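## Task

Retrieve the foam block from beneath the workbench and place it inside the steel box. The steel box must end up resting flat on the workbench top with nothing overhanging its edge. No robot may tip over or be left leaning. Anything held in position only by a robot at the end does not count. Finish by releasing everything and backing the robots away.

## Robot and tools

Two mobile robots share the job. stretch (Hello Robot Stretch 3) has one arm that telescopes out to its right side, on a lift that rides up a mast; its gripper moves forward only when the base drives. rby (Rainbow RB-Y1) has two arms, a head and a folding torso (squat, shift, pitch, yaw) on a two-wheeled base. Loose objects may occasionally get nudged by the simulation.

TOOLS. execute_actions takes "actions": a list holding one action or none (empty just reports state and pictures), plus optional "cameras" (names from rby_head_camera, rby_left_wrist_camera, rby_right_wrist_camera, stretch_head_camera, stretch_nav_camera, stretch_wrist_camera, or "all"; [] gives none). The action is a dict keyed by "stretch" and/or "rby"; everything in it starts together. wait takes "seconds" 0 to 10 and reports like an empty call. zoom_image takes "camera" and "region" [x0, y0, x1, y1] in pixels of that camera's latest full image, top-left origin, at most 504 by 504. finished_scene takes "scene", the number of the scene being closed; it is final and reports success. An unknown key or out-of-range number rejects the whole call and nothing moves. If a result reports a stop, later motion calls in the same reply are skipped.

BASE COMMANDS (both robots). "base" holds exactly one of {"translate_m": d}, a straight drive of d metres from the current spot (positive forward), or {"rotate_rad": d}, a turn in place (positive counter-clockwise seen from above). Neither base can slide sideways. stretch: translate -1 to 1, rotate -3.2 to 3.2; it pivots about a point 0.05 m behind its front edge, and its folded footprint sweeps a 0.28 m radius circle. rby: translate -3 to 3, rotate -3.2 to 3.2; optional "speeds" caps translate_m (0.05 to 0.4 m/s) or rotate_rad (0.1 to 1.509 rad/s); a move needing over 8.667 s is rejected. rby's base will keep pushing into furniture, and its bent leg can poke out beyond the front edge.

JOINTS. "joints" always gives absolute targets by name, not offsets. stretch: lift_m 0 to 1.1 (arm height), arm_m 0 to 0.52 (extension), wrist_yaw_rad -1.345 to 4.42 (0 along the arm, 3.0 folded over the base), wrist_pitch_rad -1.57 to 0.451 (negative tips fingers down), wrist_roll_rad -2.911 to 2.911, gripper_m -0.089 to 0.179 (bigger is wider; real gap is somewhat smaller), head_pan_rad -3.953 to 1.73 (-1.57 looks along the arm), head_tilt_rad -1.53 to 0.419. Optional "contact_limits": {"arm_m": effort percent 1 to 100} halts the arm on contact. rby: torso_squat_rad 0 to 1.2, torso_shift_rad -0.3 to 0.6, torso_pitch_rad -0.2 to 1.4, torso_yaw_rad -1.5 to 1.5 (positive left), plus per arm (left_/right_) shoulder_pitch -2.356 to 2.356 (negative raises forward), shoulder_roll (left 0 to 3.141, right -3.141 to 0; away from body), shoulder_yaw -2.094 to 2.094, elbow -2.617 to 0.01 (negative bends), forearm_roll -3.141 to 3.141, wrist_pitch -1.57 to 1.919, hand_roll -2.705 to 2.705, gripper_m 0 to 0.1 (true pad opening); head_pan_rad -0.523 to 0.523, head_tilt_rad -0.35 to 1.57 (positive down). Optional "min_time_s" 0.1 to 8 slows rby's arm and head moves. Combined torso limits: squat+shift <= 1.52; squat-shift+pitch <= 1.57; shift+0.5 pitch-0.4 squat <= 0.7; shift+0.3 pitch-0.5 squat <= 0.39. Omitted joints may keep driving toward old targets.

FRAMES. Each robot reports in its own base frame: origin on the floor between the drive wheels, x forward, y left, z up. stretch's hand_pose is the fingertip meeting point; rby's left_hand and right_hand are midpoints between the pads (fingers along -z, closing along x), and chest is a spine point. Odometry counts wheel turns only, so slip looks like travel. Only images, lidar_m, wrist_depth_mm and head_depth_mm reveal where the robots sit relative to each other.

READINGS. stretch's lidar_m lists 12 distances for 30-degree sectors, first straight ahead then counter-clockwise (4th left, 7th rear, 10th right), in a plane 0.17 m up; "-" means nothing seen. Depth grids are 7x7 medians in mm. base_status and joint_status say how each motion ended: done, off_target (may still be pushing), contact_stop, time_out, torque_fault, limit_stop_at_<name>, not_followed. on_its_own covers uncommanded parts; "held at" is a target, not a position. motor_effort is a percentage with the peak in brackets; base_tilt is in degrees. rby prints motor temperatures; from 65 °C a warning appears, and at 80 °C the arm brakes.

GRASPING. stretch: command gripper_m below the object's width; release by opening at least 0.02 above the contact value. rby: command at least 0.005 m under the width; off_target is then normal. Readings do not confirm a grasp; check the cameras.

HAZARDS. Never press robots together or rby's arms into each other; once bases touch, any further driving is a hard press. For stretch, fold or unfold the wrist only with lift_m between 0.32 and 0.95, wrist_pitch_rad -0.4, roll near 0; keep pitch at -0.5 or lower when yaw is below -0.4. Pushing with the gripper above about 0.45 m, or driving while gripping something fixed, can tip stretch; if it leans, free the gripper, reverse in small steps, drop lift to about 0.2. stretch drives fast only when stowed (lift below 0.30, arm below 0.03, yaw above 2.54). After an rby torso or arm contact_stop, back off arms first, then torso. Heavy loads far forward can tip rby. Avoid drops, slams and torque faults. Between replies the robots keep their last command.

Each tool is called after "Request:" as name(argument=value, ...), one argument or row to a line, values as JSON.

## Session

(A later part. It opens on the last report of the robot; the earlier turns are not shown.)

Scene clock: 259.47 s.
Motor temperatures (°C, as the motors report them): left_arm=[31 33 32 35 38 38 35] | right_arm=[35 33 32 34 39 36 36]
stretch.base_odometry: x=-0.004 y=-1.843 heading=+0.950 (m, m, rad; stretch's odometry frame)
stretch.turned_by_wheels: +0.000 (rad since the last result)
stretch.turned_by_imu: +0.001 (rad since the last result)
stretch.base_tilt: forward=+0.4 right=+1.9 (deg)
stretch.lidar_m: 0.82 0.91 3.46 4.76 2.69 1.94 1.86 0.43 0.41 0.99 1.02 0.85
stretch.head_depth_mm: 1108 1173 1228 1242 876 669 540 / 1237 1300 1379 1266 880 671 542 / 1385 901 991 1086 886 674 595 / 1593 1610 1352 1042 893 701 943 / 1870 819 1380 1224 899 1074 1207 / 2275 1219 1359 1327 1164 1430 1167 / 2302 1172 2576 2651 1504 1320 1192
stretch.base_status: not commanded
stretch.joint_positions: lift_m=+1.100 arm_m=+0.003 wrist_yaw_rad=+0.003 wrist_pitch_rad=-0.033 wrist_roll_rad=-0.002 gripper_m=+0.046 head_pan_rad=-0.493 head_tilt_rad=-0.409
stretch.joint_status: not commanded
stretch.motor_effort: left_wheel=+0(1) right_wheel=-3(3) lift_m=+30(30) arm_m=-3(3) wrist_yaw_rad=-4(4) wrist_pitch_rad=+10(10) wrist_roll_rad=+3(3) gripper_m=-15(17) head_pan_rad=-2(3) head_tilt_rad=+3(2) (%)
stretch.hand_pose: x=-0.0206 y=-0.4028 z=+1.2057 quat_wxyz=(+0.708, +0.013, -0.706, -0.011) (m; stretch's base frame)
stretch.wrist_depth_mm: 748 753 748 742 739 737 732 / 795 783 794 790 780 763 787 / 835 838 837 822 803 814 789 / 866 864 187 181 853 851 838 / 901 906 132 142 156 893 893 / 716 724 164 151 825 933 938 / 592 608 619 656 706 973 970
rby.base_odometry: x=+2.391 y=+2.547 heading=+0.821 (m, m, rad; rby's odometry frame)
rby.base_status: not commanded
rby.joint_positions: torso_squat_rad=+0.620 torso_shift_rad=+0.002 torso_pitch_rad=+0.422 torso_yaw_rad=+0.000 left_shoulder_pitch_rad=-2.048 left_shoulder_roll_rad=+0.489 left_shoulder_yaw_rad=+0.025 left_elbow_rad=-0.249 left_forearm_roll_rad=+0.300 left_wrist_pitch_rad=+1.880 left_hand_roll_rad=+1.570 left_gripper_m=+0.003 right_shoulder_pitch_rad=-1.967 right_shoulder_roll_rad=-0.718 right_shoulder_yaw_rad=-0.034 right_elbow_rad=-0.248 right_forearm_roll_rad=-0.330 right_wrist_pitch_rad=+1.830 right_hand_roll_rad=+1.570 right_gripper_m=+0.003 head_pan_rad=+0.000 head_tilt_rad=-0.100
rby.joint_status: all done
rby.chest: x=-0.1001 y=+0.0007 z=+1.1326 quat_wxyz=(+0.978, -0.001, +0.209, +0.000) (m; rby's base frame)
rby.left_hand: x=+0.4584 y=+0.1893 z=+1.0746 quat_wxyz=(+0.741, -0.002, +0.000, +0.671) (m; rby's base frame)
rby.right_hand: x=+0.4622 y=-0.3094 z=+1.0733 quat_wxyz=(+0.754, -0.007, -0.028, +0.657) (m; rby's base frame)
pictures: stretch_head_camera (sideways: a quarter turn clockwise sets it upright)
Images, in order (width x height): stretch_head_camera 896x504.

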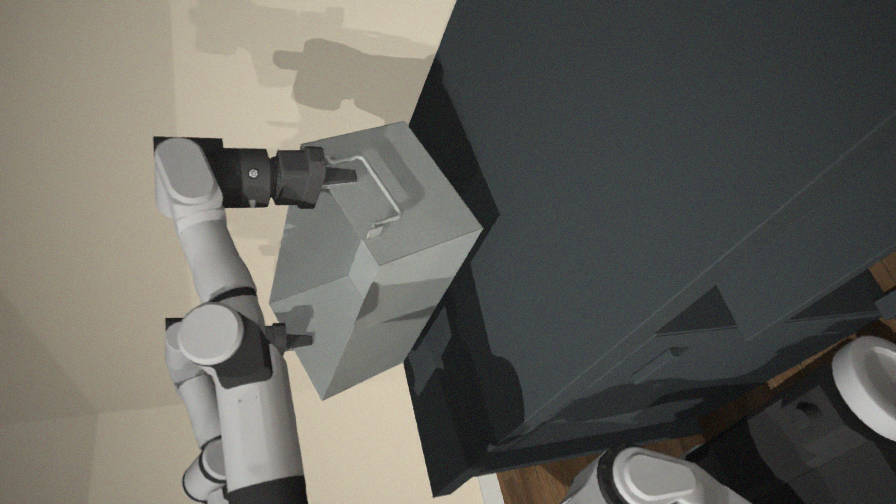

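Request:
execute_actions(
  actions=[
    {"rby":{"joints":{"torso_squat_rad":0.76}}},
  ],
  cameras=["stretch_head_camera"],
)

Scene clock: 263.80 s.
Motor temperatures (°C, as the motors report them): left_arm=[31 33 32 35 38 38 35] | right_arm=[35 33 32 34 39 36 36]
stretch.base_odometry: x=-0.004 y=-1.843 heading=+0.950 (m, m, rad; stretch's odometry frame)
stretch.turned_by_wheels: +0.000 (rad since the last result)
stretch.turned_by_imu: +0.001 (rad since the last result)
stretch.base_tilt: forward=+0.4 right=+1.8 (deg)
stretch.lidar_m: 0.82 0.90 3.46 4.78 2.68 1.93 1.86 0.43 0.41 0.98 1.02 0.85
stretch.head_depth_mm: 1108 1173 1238 1242 874 669 541 / 1235 1311 1395 1210 880 672 542 / 1389 1394 962 1081 886 676 593 / 1610 1685 1349 1026 888 702 947 / 1860 1949 1177 1153 901 1076 1212 / 2239 2372 809 1316 1162 1432 1167 / 2335 2411 771 2683 1424 1175 1185
stretch.base_status: not commanded
stretch.joint_positions: lift_m=+1.100 arm_m=+0.003 wrist_yaw_rad=+0.003 wrist_pitch_rad=-0.033 wrist_roll_rad=-0.002 gripper_m=+0.046 head_pan_rad=-0.493 head_tilt_rad=-0.409
stretch.joint_status: not commanded
stretch.motor_effort: left_wheel=+1(1) right_wheel=-3(3) lift_m=+30(30) arm_m=-3(3) wrist_yaw_rad=-4(4) wrist_pitch_rad=+10(11) wrist_roll_rad=+3(3) gripper_m=-16(16) head_pan_rad=-2(3) head_tilt_rad=+2(3) (%)
stretch.hand_pose: x=-0.0206 y=-0.4028 z=+1.2057 quat_wxyz=(+0.708, +0.013, -0.706, -0.011) (m; stretch's base frame)
stretch.wrist_depth_mm: 758 751 748 755 737 736 731 / 798 789 783 776 779 770 752 / 830 816 818 821 808 810 817 / 881 856 187 181 854 844 836 / 902 922 132 142 156 903 884 / 723 732 165 151 823 926 947 / 596 604 624 654 706 968 991
rby.base_odometry: x=+2.391 y=+2.547 heading=+0.821 (m, m, rad; rby's odometry frame)
rby.base_status: not commanded
rby.joint_positions: torso_squat_rad=+0.760 torso_shift_rad=+0.002 torso_pitch_rad=+0.422 torso_yaw_rad=+0.000 left_shoulder_pitch_rad=-2.049 left_shoulder_roll_rad=+0.489 left_shoulder_yaw_rad=+0.025 left_elbow_rad=-0.249 left_forearm_roll_rad=+0.300 left_wrist_pitch_rad=+1.880 left_hand_roll_rad=+1.570 left_gripper_m=+0.003 right_shoulder_pitch_rad=-1.967 right_shoulder_roll_rad=-0.718 right_shoulder_yaw_rad=-0.034 right_elbow_rad=-0.248 right_forearm_roll_rad=-0.330 right_wrist_pitch_rad=+1.830 right_hand_roll_rad=+1.570 right_gripper_m=+0.003 head_pan_rad=+0.000 head_tilt_rad=-0.100
rby.joint_status: all done
rby.chest: x=-0.1004 y=+0.0006 z=+1.0703 quat_wxyz=(+0.978, -0.001, +0.209, +0.000) (m; rby's base frame)
rby.left_hand: x=+0.4584 y=+0.1891 z=+1.0133 quat_wxyz=(+0.741, -0.002, -0.001, +0.671) (m; rby's base frame)
rby.right_hand: x=+0.4620 y=-0.3096 z=+1.0114 quat_wxyz=(+0.754, -0.007, -0.029, +0.657) (m; rby's base frame)
pictures: stretch_head_camera (sideways: a quarter turn clockwise sets it upright)
Images, in order (width x height): stretch_head_camera 896x504.

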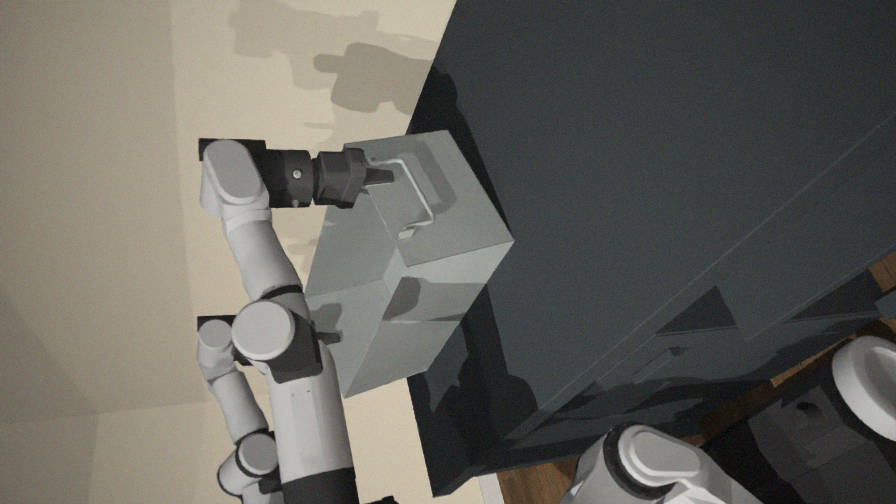

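Touching at the front. A bit lower, then release.

Request:
execute_actions(
  actions=[
    {"rby":{"joints":{"torso_squat_rad":0.83}}},
  ],
  cameras=[],
)

Request:
execute_actions(
  actions=[
    {"rby":{"joints":{"left_gripper_m":0.05,"right_gripper_m":0.05}}},
  ],
  cameras=[],
)

Request:
execute_actions(
  actions=[
    {"rby":{"joints":{"torso_squat_rad":0.5,"head_tilt_rad":0.3}}},
  ],
  cameras=[],
)

Request:
execute_actions(
  actions=[
    {"rby":{"base":{"translate_m":-1.2}}},
  ],
  cameras=["stretch_head_camera","rby_head_camera"],
)

Request:
execute_actions(
  actions=[
    {"stretch":{"base":{"translate_m":1.0},"joints":{"arm_m":0.15,"head_pan_rad":-1.3,"head_tilt_rad":-0.6}}},
  ],
  cameras=["stretch_wrist_camera","rby_head_camera","stretch_nav_camera"],
)

Scene clock: 273.20 s.
Motor temperatures (°C, as the motors report them): left_arm=[31 33 32 35 38 38 35] | right_arm=[35 33 32 34 39 36 36]
stretch.base_odometry: x=-0.004 y=-1.843 heading=+0.950 (m, m, rad; stretch's odometry frame)
stretch.turned_by_wheels: +0.000 (rad since the last result)
stretch.turned_by_imu: +0.001 (rad since the last result)
stretch.base_tilt: forward=+0.4 right=+1.9 (deg)
stretch.lidar_m: 0.82 0.91 3.47 4.79 2.69 1.93 1.86 0.43 0.41 0.98 1.02 0.85
stretch.head_depth_mm: 1106 1177 1238 1237 875 667 540 / 1229 1307 1395 1277 882 672 541 / 1387 1437 963 1078 887 673 596 / 1595 1712 1325 1015 895 703 943 / 1864 1989 854 1120 899 1073 1213 / 2250 2464 810 1314 1166 1385 1164 / 2331 2453 783 2603 1429 1163 1185
stretch.base_status: not commanded
stretch.joint_positions: lift_m=+1.100 arm_m=+0.003 wrist_yaw_rad=+0.003 wrist_pitch_rad=-0.033 wrist_roll_rad=-0.002 gripper_m=+0.046 head_pan_rad=-0.493 head_tilt_rad=-0.409
stretch.joint_status: not commanded
stretch.motor_effort: left_wheel=+1(1) right_wheel=-3(3) lift_m=+30(30) arm_m=-3(3) wrist_yaw_rad=-4(4) wrist_pitch_rad=+11(10) wrist_roll_rad=+3(3) gripper_m=-16(17) head_pan_rad=-3(3) head_tilt_rad=+3(3) (%)
stretch.hand_pose: x=-0.0206 y=-0.4028 z=+1.2057 quat_wxyz=(+0.708, +0.013, -0.706, -0.011) (m; stretch's base frame)
stretch.wrist_depth_mm: 750 749 752 757 750 740 730 / 799 796 773 789 768 776 766 / 827 837 819 829 817 806 801 / 881 868 187 181 858 845 833 / 893 901 132 142 157 882 878 / 719 733 165 151 832 932 917 / 593 603 626 658 715 993 969
rby.base_odometry: x=+2.391 y=+2.547 heading=+0.821 (m, m, rad; rby's odometry frame)
rby.base_status: not commanded
rby.joint_positions: torso_squat_rad=+0.830 torso_shift_rad=+0.001 torso_pitch_rad=+0.419 torso_yaw_rad=+0.000 left_shoulder_pitch_rad=-2.053 left_shoulder_roll_rad=+0.490 left_shoulder_yaw_rad=+0.025 left_elbow_rad=-0.252 left_forearm_roll_rad=+0.300 left_wrist_pitch_rad=+1.880 left_hand_roll_rad=+1.570 left_gripper_m=+0.003 right_shoulder_pitch_rad=-1.971 right_shoulder_roll_rad=-0.720 right_shoulder_yaw_rad=-0.034 right_elbow_rad=-0.250 right_forearm_roll_rad=-0.330 right_wrist_pitch_rad=+1.830 right_hand_roll_rad=+1.570 right_gripper_m=+0.003 head_pan_rad=+0.000 head_tilt_rad=-0.100
rby.joint_status: all done
rby.chest: x=-0.1018 y=+0.0006 z=+1.0356 quat_wxyz=(+0.978, -0.001, +0.208, +0.000) (m; rby's base frame)
rby.left_hand: x=+0.4582 y=+0.1888 z=+0.9833 quat_wxyz=(+0.741, -0.006, -0.004, +0.671) (m; rby's base frame)
rby.right_hand: x=+0.4616 y=-0.3099 z=+0.9809 quat_wxyz=(+0.753, -0.010, -0.032, +0.657) (m; rby's base frame)
pictures: none
No camera images: the call's "cameras" was empty. Leave "cameras" out to get every camera's image.

Scene clock: 274.17 s.
Motor temperatures (°C, as the motors report them): left_arm=[31 33 32 35 38 38 35] | right_arm=[35 33 32 34 39 36 36]
stretch.base_odometry: x=-0.004 y=-1.843 heading=+0.950 (m, m, rad; stretch's odometry frame)
stretch.turned_by_wheels: +0.000 (rad since the last result)
stretch.turned_by_imu: +0.000 (rad since the last result)
stretch.base_tilt: forward=+0.4 right=+1.9 (deg)
stretch.lidar_m: 0.82 0.90 3.46 4.78 2.68 1.94 1.86 0.42 0.41 0.98 1.02 0.85
stretch.head_depth_mm: 1105 1165 1241 1229 876 668 539 / 1233 1307 1393 1277 884 670 544 / 1394 1445 971 1075 890 676 593 / 1599 1717 1322 1009 891 701 943 / 1882 1976 851 1116 896 1067 1206 / 2281 2443 808 1307 1162 1389 1163 / 2304 2455 785 2618 1428 1165 1182
stretch.base_status: not commanded
stretch.joint_positions: lift_m=+1.100 arm_m=+0.003 wrist_yaw_rad=+0.003 wrist_pitch_rad=-0.033 wrist_roll_rad=-0.002 gripper_m=+0.046 head_pan_rad=-0.493 head_tilt_rad=-0.409
stretch.joint_status: not commanded
stretch.motor_effort: left_wheel=+1(0) right_wheel=-3(2) lift_m=+30(30) arm_m=-3(3) wrist_yaw_rad=-4(4) wrist_pitch_rad=+10(10) wrist_roll_rad=+3(3) gripper_m=-16(16) head_pan_rad=-4(2) head_tilt_rad=+3(2) (%)
stretch.hand_pose: x=-0.0206 y=-0.4028 z=+1.2057 quat_wxyz=(+0.708, +0.013, -0.706, -0.011) (m; stretch's base frame)
stretch.wrist_depth_mm: 753 759 748 753 752 741 735 / 796 774 778 788 781 764 774 / 831 835 810 813 822 803 789 / 873 868 187 181 839 835 833 / 895 900 132 142 156 883 885 / 711 741 164 152 807 944 928 / 590 602 618 667 701 988 968
rby.base_odometry: x=+2.391 y=+2.547 heading=+0.821 (m, m, rad; rby's odometry frame)
rby.base_status: not commanded
rby.joint_positions: torso_squat_rad=+0.830 torso_shift_rad=+0.001 torso_pitch_rad=+0.420 torso_yaw_rad=+0.000 left_shoulder_pitch_rad=-2.050 left_shoulder_roll_rad=+0.490 left_shoulder_yaw_rad=+0.025 left_elbow_rad=-0.250 left_forearm_roll_rad=+0.300 left_wrist_pitch_rad=+1.880 left_hand_roll_rad=+1.570 left_gripper_m=+0.050 right_shoulder_pitch_rad=-1.970 right_shoulder_roll_rad=-0.720 right_shoulder_yaw_rad=-0.034 right_elbow_rad=-0.250 right_forearm_roll_rad=-0.330 right_wrist_pitch_rad=+1.830 right_hand_roll_rad=+1.570 right_gripper_m=+0.050 head_pan_rad=+0.000 head_tilt_rad=-0.100
rby.joint_status: all done
rby.chest: x=-0.1015 y=+0.0006 z=+1.0355 quat_wxyz=(+0.978, -0.001, +0.208, +0.000) (m; rby's base frame)
rby.left_hand: x=+0.4579 y=+0.1894 z=+0.9810 quat_wxyz=(+0.741, -0.004, -0.003, +0.671) (m; rby's base frame)
rby.right_hand: x=+0.4619 y=-0.3100 z=+0.9803 quat_wxyz=(+0.754, -0.010, -0.032, +0.657) (m; rby's base frame)
pictures: none
No camera images: the call's "cameras" was empty. Leave "cameras" out to get every camera's image.

Scene clock: 276.07 s.
Motor temperatures (°C, as the motors report them): left_arm=[31 33 32 35 38 38 35] | right_arm=[35 33 32 34 39 36 36]
stretch.base_odometry: x=-0.004 y=-1.843 heading=+0.950 (m, m, rad; stretch's odometry frame)
stretch.turned_by_wheels: +0.000 (rad since the last result)
stretch.turned_by_imu: +0.000 (rad since the last result)
stretch.base_tilt: forward=+0.4 right=+1.9 (deg)
stretch.lidar_m: 0.82 0.91 3.45 4.80 2.69 1.94 1.87 0.43 0.41 0.99 1.02 0.85
stretch.head_depth_mm: 1111 1170 1243 1239 878 667 539 / 1227 1315 1392 1271 882 670 542 / 1385 888 1226 1076 886 675 594 / 1588 1615 1765 1011 897 702 947 / 1869 794 1477 1119 896 1074 1209 / 2245 755 2643 1302 1167 1430 1169 / 2345 730 2611 2670 1564 1363 1186
stretch.base_status: not commanded
stretch.joint_positions: lift_m=+1.100 arm_m=+0.003 wrist_yaw_rad=+0.003 wrist_pitch_rad=-0.033 wrist_roll_rad=-0.002 gripper_m=+0.046 head_pan_rad=-0.493 head_tilt_rad=-0.409
stretch.joint_status: not commanded
stretch.motor_effort: left_wheel=+1(0) right_wheel=-3(3) lift_m=+30(30) arm_m=-3(4) wrist_yaw_rad=-4(4) wrist_pitch_rad=+10(10) wrist_roll_rad=+3(3) gripper_m=-15(15) head_pan_rad=-2(3) head_tilt_rad=+3(3) (%)
stretch.hand_pose: x=-0.0206 y=-0.4028 z=+1.2057 quat_wxyz=(+0.708, +0.013, -0.706, -0.011) (m; stretch's base frame)
stretch.wrist_depth_mm: 753 746 755 767 744 731 735 / 795 794 769 792 782 771 776 / 838 822 833 821 824 802 802 / 882 855 188 181 834 834 835 / 894 890 132 142 157 893 870 / 719 732 165 151 822 906 924 / 593 598 622 657 704 993 985
rby.base_odometry: x=+2.391 y=+2.547 heading=+0.821 (m, m, rad; rby's odometry frame)
rby.base_status: not commanded
rby.joint_positions: torso_squat_rad=+0.500 torso_shift_rad=+0.001 torso_pitch_rad=+0.420 torso_yaw_rad=+0.000 left_shoulder_pitch_rad=-2.050 left_shoulder_roll_rad=+0.490 left_shoulder_yaw_rad=+0.025 left_elbow_rad=-0.250 left_forearm_roll_rad=+0.300 left_wrist_pitch_rad=+1.880 left_hand_roll_rad=+1.570 left_gripper_m=+0.050 right_shoulder_pitch_rad=-1.970 right_shoulder_roll_rad=-0.720 right_shoulder_yaw_rad=-0.034 right_elbow_rad=-0.250 right_forearm_roll_rad=-0.330 right_wrist_pitch_rad=+1.830 right_hand_roll_rad=+1.570 right_gripper_m=+0.050 head_pan_rad=+0.000 head_tilt_rad=+0.300
rby.joint_status: all done
rby.chest: x=-0.1012 y=+0.0007 z=+1.1773 quat_wxyz=(+0.978, -0.001, +0.208, +0.000) (m; rby's base frame)
rby.left_hand: x=+0.4581 y=+0.1895 z=+1.1225 quat_wxyz=(+0.741, -0.004, -0.002, +0.671) (m; rby's base frame)
rby.right_hand: x=+0.4621 y=-0.3099 z=+1.1219 quat_wxyz=(+0.754, -0.010, -0.031, +0.657) (m; rby's base frame)
pictures: none
No camera images: the call's "cameras" was empty. Leave "cameras" out to get every camera's image.

Scene clock: 280.67 s.
Motor temperatures (°C, as the motors report them): left_arm=[31 33 32 35 38 38 35] | right_arm=[35 33 32 33 39 36 36]
stretch.base_odometry: x=-0.004 y=-1.843 heading=+0.950 (m, m, rad; stretch's odometry frame)
stretch.turned_by_wheels: +0.000 (rad since the last result)
stretch.turned_by_imu: +0.001 (rad since the last result)
stretch.base_tilt: forward=+0.3 right=+1.9 (deg)
stretch.lidar_m: 1.25 1.34 1.18 4.79 2.69 1.93 1.86 0.43 0.42 0.99 1.02 0.87
stretch.head_depth_mm: 1110 1168 1236 1241 875 668 540 / 1227 1309 1397 1286 879 672 541 / 1382 1486 1561 1081 885 675 595 / 1595 1725 1767 1013 890 704 945 / 1868 2059 2064 1121 898 1071 1229 / 2259 2473 2661 1314 1164 1476 1382 / 2325 2431 2617 2665 2071 1714 1368
stretch.base_status: not commanded
stretch.joint_positions: lift_m=+1.100 arm_m=+0.003 wrist_yaw_rad=+0.003 wrist_pitch_rad=-0.033 wrist_roll_rad=-0.002 gripper_m=+0.046 head_pan_rad=-0.493 head_tilt_rad=-0.409
stretch.joint_status: not commanded
stretch.motor_effort: left_wheel=+1(1) right_wheel=-3(3) lift_m=+30(30) arm_m=-3(3) wrist_yaw_rad=-4(4) wrist_pitch_rad=+10(10) wrist_roll_rad=+3(3) gripper_m=-16(16) head_pan_rad=-3(2) head_tilt_rad=+3(2) (%)
stretch.hand_pose: x=-0.0207 y=-0.4028 z=+1.2057 quat_wxyz=(+0.708, +0.013, -0.706, -0.011) (m; stretch's base frame)
stretch.wrist_depth_mm: 760 771 738 741 737 740 736 / 799 798 790 782 772 770 768 / 834 830 826 808 799 808 811 / 888 856 187 181 834 851 825 / 899 902 132 142 156 881 878 / 725 730 165 152 816 926 926 / 590 605 630 661 716 984 961
rby.base_odometry: x=+1.573 y=+1.669 heading=+0.822 (m, m, rad; rby's odometry frame)
rby.base_status: done
rby.joint_positions: torso_squat_rad=+0.500 torso_shift_rad=+0.001 torso_pitch_rad=+0.420 torso_yaw_rad=+0.000 left_shoulder_pitch_rad=-2.050 left_shoulder_roll_rad=+0.490 left_shoulder_yaw_rad=+0.025 left_elbow_rad=-0.250 left_forearm_roll_rad=+0.300 left_wrist_pitch_rad=+1.880 left_hand_roll_rad=+1.570 left_gripper_m=+0.050 right_shoulder_pitch_rad=-1.970 right_shoulder_roll_rad=-0.720 right_shoulder_yaw_rad=-0.034 right_elbow_rad=-0.250 right_forearm_roll_rad=-0.330 right_wrist_pitch_rad=+1.830 right_hand_roll_rad=+1.570 right_gripper_m=+0.050 head_pan_rad=+0.000 head_tilt_rad=+0.300
rby.joint_status: not commanded
rby.chest: x=-0.1013 y=+0.0007 z=+1.1774 quat_wxyz=(+0.978, -0.001, +0.208, +0.000) (m; rby's base frame)
rby.left_hand: x=+0.4580 y=+0.1895 z=+1.1226 quat_wxyz=(+0.741, -0.004, -0.002, +0.671) (m; rby's base frame)
rby.right_hand: x=+0.4621 y=-0.3099 z=+1.1220 quat_wxyz=(+0.754, -0.010, -0.031, +0.657) (m; rby's base frame)
pictures: rby_head_camera, stretch_head_camera (sideways: a quarter turn clockwise sets it upright)
Images, in order (width x height): rby_head_camera 896x504, stretch_head_camera 896x504.

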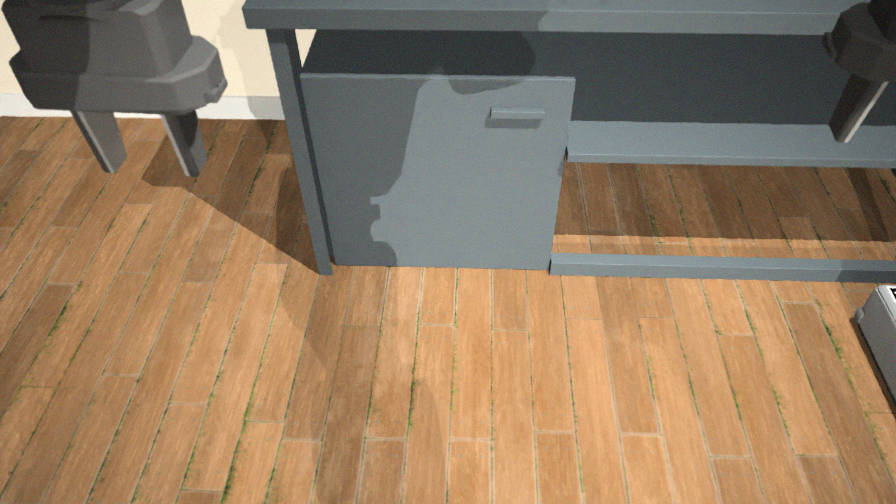

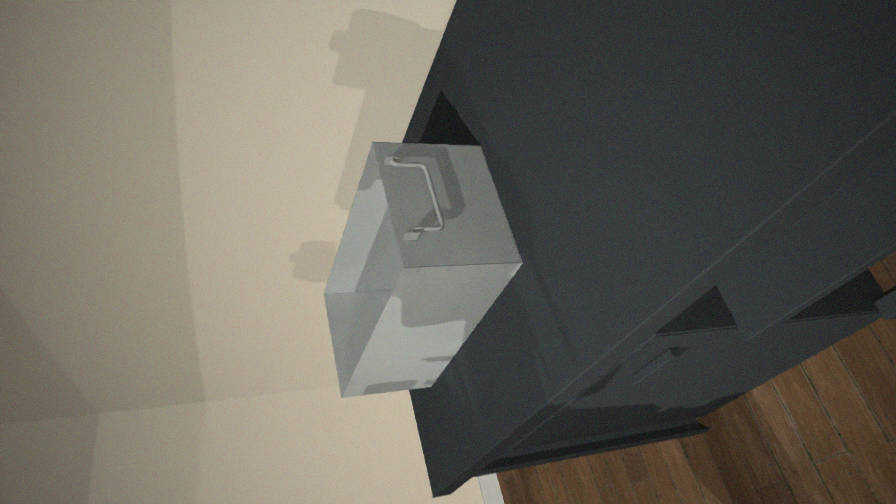

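Scene clock: 292.33 s.
Motor temperatures (°C, as the motors report them): left_arm=[31 33 32 35 38 38 35] | right_arm=[35 33 32 33 39 36 36]
stretch.base_odometry: x=+0.578 y=-1.030 heading=+0.950 (m, m, rad; stretch's odometry frame)
stretch.turned_by_wheels: +0.000 (rad since the last result)
stretch.turned_by_imu: -0.003 (rad since the last result)
stretch.base_tilt: forward=+0.4 right=+1.8 (deg)
stretch.lidar_m: 1.77 1.83 1.02 0.95 0.97 2.96 1.31 1.33 0.33 0.32 0.33 0.45
stretch.head_depth_mm: - - - 751 558 570 479 / 827 488 987 763 574 572 480 / 844 937 1012 782 589 572 482 / 864 956 1018 782 603 573 494 / 877 973 1034 803 620 573 507 / 893 995 1062 742 639 576 509 / 911 1009 1131 597 654 576 520
stretch.base_status: done
stretch.joint_positions: lift_m=+1.100 arm_m=+0.150 wrist_yaw_rad=+0.002 wrist_pitch_rad=-0.033 wrist_roll_rad=-0.002 gripper_m=+0.046 head_pan_rad=-1.293 head_tilt_rad=-0.593
stretch.joint_status: all done
stretch.motor_effort: left_wheel=+1(4) right_wheel=-3(3) lift_m=+30(30) arm_m=+4(6) wrist_yaw_rad=-2(4) wrist_pitch_rad=+10(11) wrist_roll_rad=+3(3) gripper_m=-17(17) head_pan_rad=-3(37) head_tilt_rad=-3(14) (%)
stretch.hand_pose: x=-0.0210 y=-0.5499 z=+1.2059 quat_wxyz=(+0.708, +0.012, -0.706, -0.011) (m; stretch's base frame)
stretch.wrist_depth_mm: 600 610 600 601 596 607 592 / 628 625 627 621 630 621 615 / 659 664 663 655 646 660 644 / 680 690 187 181 667 666 675 / 747 721 132 142 156 700 707 / 749 735 165 151 756 746 747 / 405 409 410 415 699 737 759
rby.base_odometry: x=+1.573 y=+1.669 heading=+0.822 (m, m, rad; rby's odometry frame)
rby.base_status: not commanded
rby.joint_positions: torso_squat_rad=+0.500 torso_shift_rad=+0.001 torso_pitch_rad=+0.420 torso_yaw_rad=+0.000 left_shoulder_pitch_rad=-2.050 left_shoulder_roll_rad=+0.490 left_shoulder_yaw_rad=+0.025 left_elbow_rad=-0.250 left_forearm_roll_rad=+0.300 left_wrist_pitch_rad=+1.880 left_hand_roll_rad=+1.570 left_gripper_m=+0.050 right_shoulder_pitch_rad=-1.970 right_shoulder_roll_rad=-0.720 right_shoulder_yaw_rad=-0.034 right_elbow_rad=-0.250 right_forearm_roll_rad=-0.330 right_wrist_pitch_rad=+1.830 right_hand_roll_rad=+1.570 right_gripper_m=+0.050 head_pan_rad=+0.000 head_tilt_rad=+0.300
rby.joint_status: not commanded
rby.chest: x=-0.1013 y=+0.0007 z=+1.1774 quat_wxyz=(+0.978, -0.001, +0.208, +0.000) (m; rby's base frame)
rby.left_hand: x=+0.4580 y=+0.1895 z=+1.1226 quat_wxyz=(+0.741, -0.004, -0.002, +0.671) (m; rby's base frame)
rby.right_hand: x=+0.4621 y=-0.3099 z=+1.1220 quat_wxyz=(+0.754, -0.010, -0.031, +0.657) (m; rby's base frame)
pictures: rby_head_camera, stretch_nav_camera (sideways: a quarter turn counterclockwise sets it upright), stretch_wrist_camera
Images, in order (width x height): rby_head_camera 896x504, stretch_nav_camera 672x504, stretch_wrist_camera 644x364.

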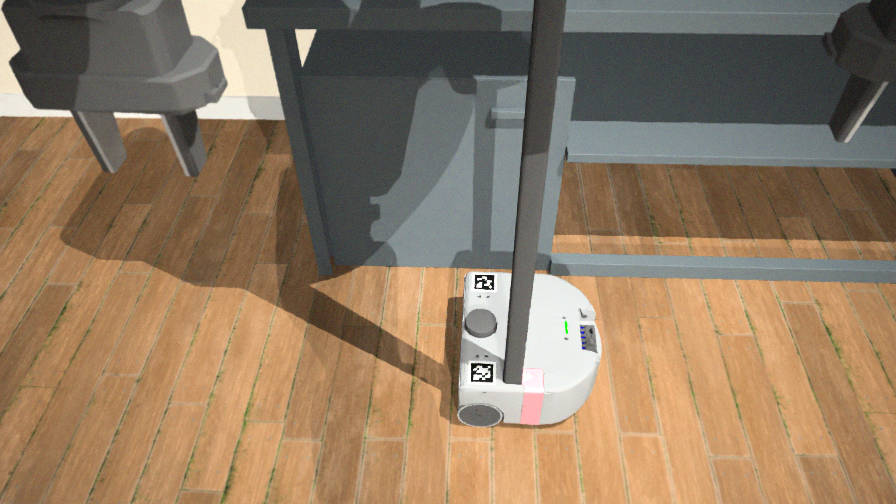

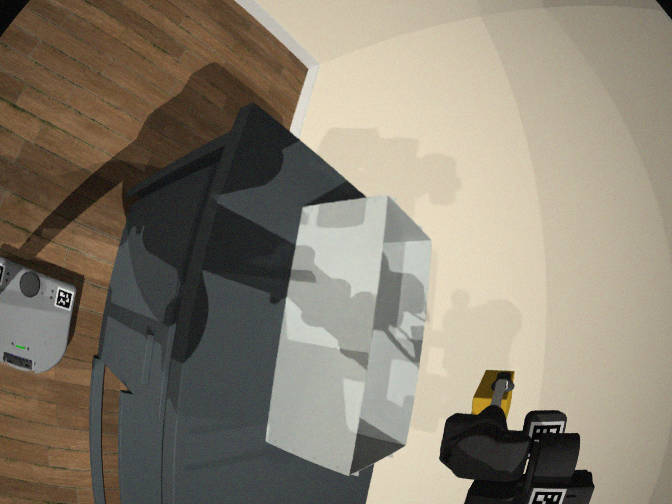

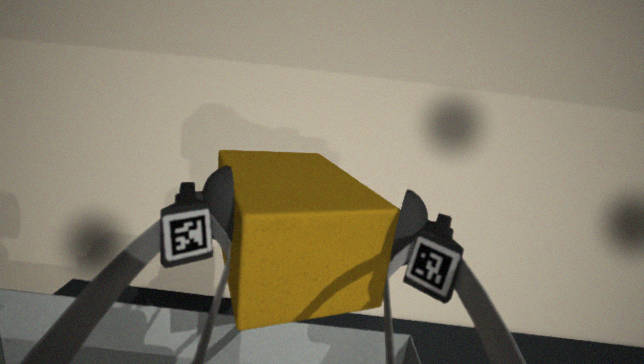

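Request:
execute_actions(
  actions=[
    {"stretch":{"base":{"translate_m":0.06},"joints":{"arm_m":0.36,"wrist_pitch_rad":-1.2}}},
  ],
  cameras=[],
)

Request:
execute_actions(
  actions=[
    {"stretch":{"joints":{"lift_m":1.01}}},
  ],
  cameras=["stretch_wrist_camera","stretch_nav_camera"],
)

Scene clock: 299.97 s.
Motor temperatures (°C, as the motors report them): left_arm=[31 33 32 35 38 38 35] | right_arm=[35 33 32 33 39 36 36]
stretch.base_odometry: x=+0.613 y=-0.981 heading=+0.950 (m, m, rad; stretch's odometry frame)
stretch.turned_by_wheels: +0.000 (rad since the last result)
stretch.turned_by_imu: -0.020 (rad since the last result)
stretch.base_tilt: forward=+0.4 right=+1.8 (deg)
stretch.lidar_m: 1.71 1.76 1.90 0.95 0.97 3.05 1.37 1.38 0.34 0.32 0.33 0.44
stretch.head_depth_mm: - - 815 618 656 568 482 / 833 908 828 620 660 572 481 / 846 934 837 626 666 573 482 / 860 948 841 632 670 574 494 / 870 970 852 637 677 574 499 / 883 982 1078 644 685 575 507 / 903 1003 1130 1243 710 576 520
stretch.base_status: done
stretch.joint_positions: lift_m=+1.100 arm_m=+0.359 wrist_yaw_rad=+0.009 wrist_pitch_rad=-1.332 wrist_roll_rad=-0.009 gripper_m=+0.045 head_pan_rad=-1.293 head_tilt_rad=-0.594
stretch.joint_status: wrist_pitch_rad off_target (ended at -1.332, target -1.200); the others done
stretch.on_its_own: wrist_pitch_rad is at rest, and its effort (+40) is outside its rest range (-20 to +32)
stretch.motor_effort: left_wheel=+0(5) right_wheel=-1(7) lift_m=+22(30) arm_m=+8(13) wrist_yaw_rad=-11(12) wrist_pitch_rad=+40(53) wrist_roll_rad=+7(7) gripper_m=+0(17) head_pan_rad=-2(2) head_tilt_rad=-3(3) (%)
stretch.hand_pose: x=-0.0213 y=-0.5411 z=+0.9841 quat_wxyz=(+0.560, +0.441, -0.551, -0.433) (m; stretch's base frame)
stretch.wrist_depth_mm: 355 360 361 364 290 350 235 / 359 363 362 364 291 309 234 / 361 359 364 361 367 351 234 / 364 363 364 363 371 371 371 / 367 366 - 366 370 373 373 / 366 368 370 368 370 369 374 / 365 368 369 370 375 376 377
rby.base_odometry: x=+1.573 y=+1.669 heading=+0.822 (m, m, rad; rby's odometry frame)
rby.base_status: not commanded
rby.joint_positions: torso_squat_rad=+0.500 torso_shift_rad=+0.001 torso_pitch_rad=+0.420 torso_yaw_rad=+0.000 left_shoulder_pitch_rad=-2.050 left_shoulder_roll_rad=+0.490 left_shoulder_yaw_rad=+0.025 left_elbow_rad=-0.250 left_forearm_roll_rad=+0.300 left_wrist_pitch_rad=+1.880 left_hand_roll_rad=+1.570 left_gripper_m=+0.050 right_shoulder_pitch_rad=-1.970 right_shoulder_roll_rad=-0.720 right_shoulder_yaw_rad=-0.034 right_elbow_rad=-0.250 right_forearm_roll_rad=-0.330 right_wrist_pitch_rad=+1.830 right_hand_roll_rad=+1.570 right_gripper_m=+0.050 head_pan_rad=+0.000 head_tilt_rad=+0.300
rby.joint_status: not commanded
rby.chest: x=-0.1013 y=+0.0007 z=+1.1774 quat_wxyz=(+0.978, -0.001, +0.208, +0.000) (m; rby's base frame)
rby.left_hand: x=+0.4580 y=+0.1895 z=+1.1226 quat_wxyz=(+0.741, -0.004, -0.002, +0.671) (m; rby's base frame)
rby.right_hand: x=+0.4621 y=-0.3099 z=+1.1220 quat_wxyz=(+0.754, -0.010, -0.031, +0.657) (m; rby's base frame)
pictures: none
No camera images: the call's "cameras" was empty. Leave "cameras" out to get every camera's image.

Scene clock: 301.63 s.
Motor temperatures (°C, as the motors report them): left_arm=[31 33 32 35 38 38 35] | right_arm=[35 33 32 33 39 36 36]
stretch.base_odometry: x=+0.612 y=-0.981 heading=+0.950 (m, m, rad; stretch's odometry frame)
stretch.turned_by_wheels: +0.000 (rad since the last result)
stretch.turned_by_imu: +0.000 (rad since the last result)
stretch.base_tilt: forward=+0.4 right=+1.8 (deg)
stretch.lidar_m: 1.71 1.76 1.90 0.95 0.97 3.04 1.37 1.39 0.34 0.32 0.33 0.44
stretch.head_depth_mm: 820 - 809 609 656 570 480 / 831 910 972 615 659 572 481 / 845 930 834 626 665 573 483 / 855 944 843 632 671 574 494 / 870 970 849 638 677 575 498 / 884 982 1081 644 688 574 508 / 900 1002 1127 1238 711 576 521
stretch.base_status: not commanded
stretch.joint_positions: lift_m=+1.011 arm_m=+0.359 wrist_yaw_rad=+0.008 wrist_pitch_rad=-1.330 wrist_roll_rad=-0.009 gripper_m=+0.045 head_pan_rad=-1.293 head_tilt_rad=-0.594
stretch.joint_status: all done
stretch.on_its_own: wrist_pitch_rad is at rest, and its effort (+39) is outside its rest range (-20 to +32)
stretch.motor_effort: left_wheel=-1(1) right_wheel=+2(2) lift_m=+11(16) arm_m=+9(9) wrist_yaw_rad=-10(12) wrist_pitch_rad=+39(40) wrist_roll_rad=+7(7) gripper_m=+3(3) head_pan_rad=-3(3) head_tilt_rad=-2(3) (%)
stretch.hand_pose: x=-0.0213 y=-0.5416 z=+0.8948 quat_wxyz=(+0.561, +0.441, -0.552, -0.433) (m; stretch's base frame)
stretch.wrist_depth_mm: 268 271 273 272 201 201 233 / 271 271 272 274 265 225 234 / 272 274 274 275 276 277 233 / 274 275 276 275 278 275 256 / 276 276 - 275 279 280 281 / 276 277 277 280 280 281 281 / 276 275 279 279 279 280 283
rby.base_odometry: x=+1.573 y=+1.669 heading=+0.822 (m, m, rad; rby's odometry frame)
rby.base_status: not commanded
rby.joint_positions: torso_squat_rad=+0.500 torso_shift_rad=+0.001 torso_pitch_rad=+0.420 torso_yaw_rad=+0.000 left_shoulder_pitch_rad=-2.050 left_shoulder_roll_rad=+0.490 left_shoulder_yaw_rad=+0.025 left_elbow_rad=-0.250 left_forearm_roll_rad=+0.300 left_wrist_pitch_rad=+1.880 left_hand_roll_rad=+1.570 left_gripper_m=+0.050 right_shoulder_pitch_rad=-1.970 right_shoulder_roll_rad=-0.720 right_shoulder_yaw_rad=-0.034 right_elbow_rad=-0.250 right_forearm_roll_rad=-0.330 right_wrist_pitch_rad=+1.830 right_hand_roll_rad=+1.570 right_gripper_m=+0.050 head_pan_rad=+0.000 head_tilt_rad=+0.300
rby.joint_status: not commanded
rby.chest: x=-0.1013 y=+0.0007 z=+1.1774 quat_wxyz=(+0.978, -0.001, +0.208, +0.000) (m; rby's base frame)
rby.left_hand: x=+0.4580 y=+0.1895 z=+1.1226 quat_wxyz=(+0.741, -0.004, -0.002, +0.671) (m; rby's base frame)
rby.right_hand: x=+0.4621 y=-0.3099 z=+1.1220 quat_wxyz=(+0.754, -0.010, -0.031, +0.657) (m; rby's base frame)
pictures: stretch_nav_camera (sideways: a quarter turn counterclockwise sets it upright), stretch_wrist_camera
Images, in order (width x height): stretch_nav_camera 672x504, stretch_wrist_camera 644x364.

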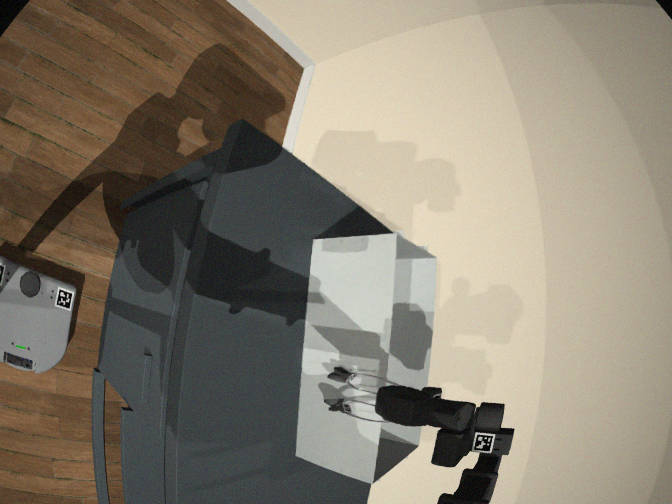

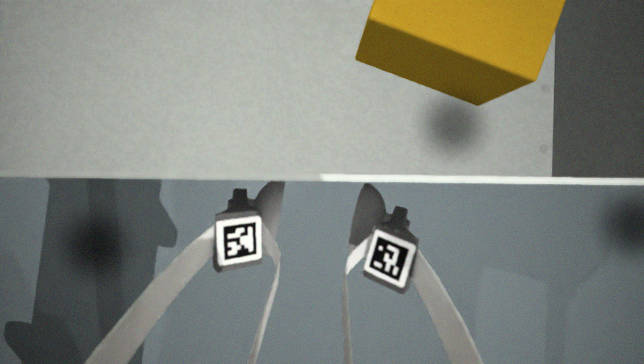

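The block got knocked into the box, which was lucky, and the box slid back but is still on the top. Retracting.

Request:
execute_actions(
  actions=[
    {"stretch":{"joints":{"arm_m":0.01,"lift_m":1.08}}},
  ],
  cameras=["stretch_nav_camera"],
)

Request:
finished_scene(
  scene=1,
)

Scene clock: 310.40 s.
Motor temperatures (°C, as the motors report them): left_arm=[30 33 32 35 38 38 35] | right_arm=[35 33 32 33 39 36 36]
stretch.base_odometry: x=+0.613 y=-0.981 heading=+0.950 (m, m, rad; stretch's odometry frame)
stretch.turned_by_wheels: +0.000 (rad since the last result)
stretch.turned_by_imu: +0.002 (rad since the last result)
stretch.base_tilt: forward=+0.4 right=+1.9 (deg)
stretch.lidar_m: 1.71 1.76 1.90 0.96 0.97 3.04 1.37 1.39 0.33 0.32 0.33 0.44
stretch.head_depth_mm: 820 901 826 - - - - / 831 918 831 738 659 - 472 / 845 931 842 624 665 588 477 / 858 951 844 628 667 572 493 / 870 967 849 636 675 576 499 / 884 982 1076 642 684 575 507 / 903 999 1120 1242 708 576 520
stretch.base_status: not commanded
stretch.joint_positions: lift_m=+1.080 arm_m=+0.010 wrist_yaw_rad=+0.002 wrist_pitch_rad=-1.209 wrist_roll_rad=-0.002 gripper_m=+0.045 head_pan_rad=-1.293 head_tilt_rad=-0.594
stretch.joint_status: all done
stretch.on_its_own: wrist_pitch_rad moved +0.121 to your old target -1.200
stretch.motor_effort: left_wheel=+0(2) right_wheel=-1(3) lift_m=+30(33) arm_m=-2(7) wrist_yaw_rad=-3(10) wrist_pitch_rad=+3(39) wrist_roll_rad=+3(7) gripper_m=-1(3) head_pan_rad=-3(3) head_tilt_rad=-3(3) (%)
stretch.hand_pose: x=-0.0215 y=-0.2236 z=+0.9701 quat_wxyz=(+0.583, +0.403, -0.580, -0.401) (m; stretch's base frame)
stretch.wrist_depth_mm: 366 374 373 377 381 383 388 / 364 366 367 373 372 376 384 / 355 354 361 365 364 370 372 / - - 987 362 360 368 366 / - - - - - - - / - - - - - - - / - - - - - - -
rby.base_odometry: x=+1.573 y=+1.669 heading=+0.822 (m, m, rad; rby's odometry frame)
rby.base_status: not commanded
rby.joint_positions: torso_squat_rad=+0.500 torso_shift_rad=+0.001 torso_pitch_rad=+0.420 torso_yaw_rad=+0.000 left_shoulder_pitch_rad=-2.050 left_shoulder_roll_rad=+0.490 left_shoulder_yaw_rad=+0.025 left_elbow_rad=-0.250 left_forearm_roll_rad=+0.300 left_wrist_pitch_rad=+1.880 left_hand_roll_rad=+1.570 left_gripper_m=+0.050 right_shoulder_pitch_rad=-1.970 right_shoulder_roll_rad=-0.720 right_shoulder_yaw_rad=-0.034 right_elbow_rad=-0.250 right_forearm_roll_rad=-0.330 right_wrist_pitch_rad=+1.830 right_hand_roll_rad=+1.570 right_gripper_m=+0.050 head_pan_rad=+0.000 head_tilt_rad=+0.300
rby.joint_status: not commanded
rby.chest: x=-0.1013 y=+0.0007 z=+1.1774 quat_wxyz=(+0.978, -0.001, +0.208, +0.000) (m; rby's base frame)
rby.left_hand: x=+0.4580 y=+0.1895 z=+1.1226 quat_wxyz=(+0.741, -0.004, -0.002, +0.671) (m; rby's base frame)
rby.right_hand: x=+0.4621 y=-0.3099 z=+1.1220 quat_wxyz=(+0.754, -0.010, -0.031, +0.657) (m; rby's base frame)
pictures: stretch_nav_camera (sideways: a quarter turn counterclockwise sets it upright)
Images, in order (width x height): stretch_nav_camera 672x504.

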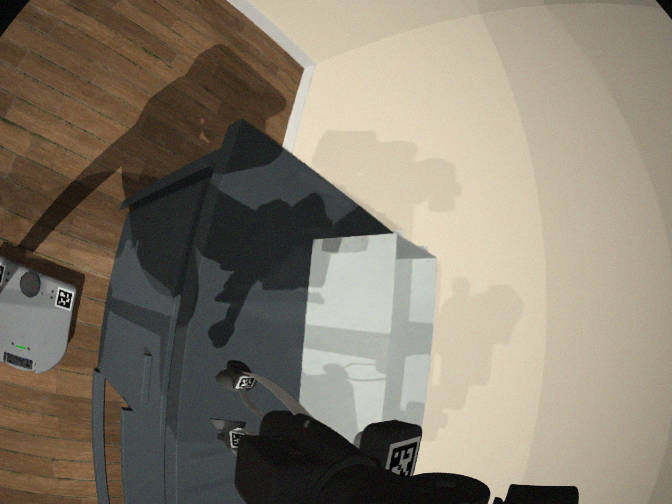

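The scene is finished: the task was done.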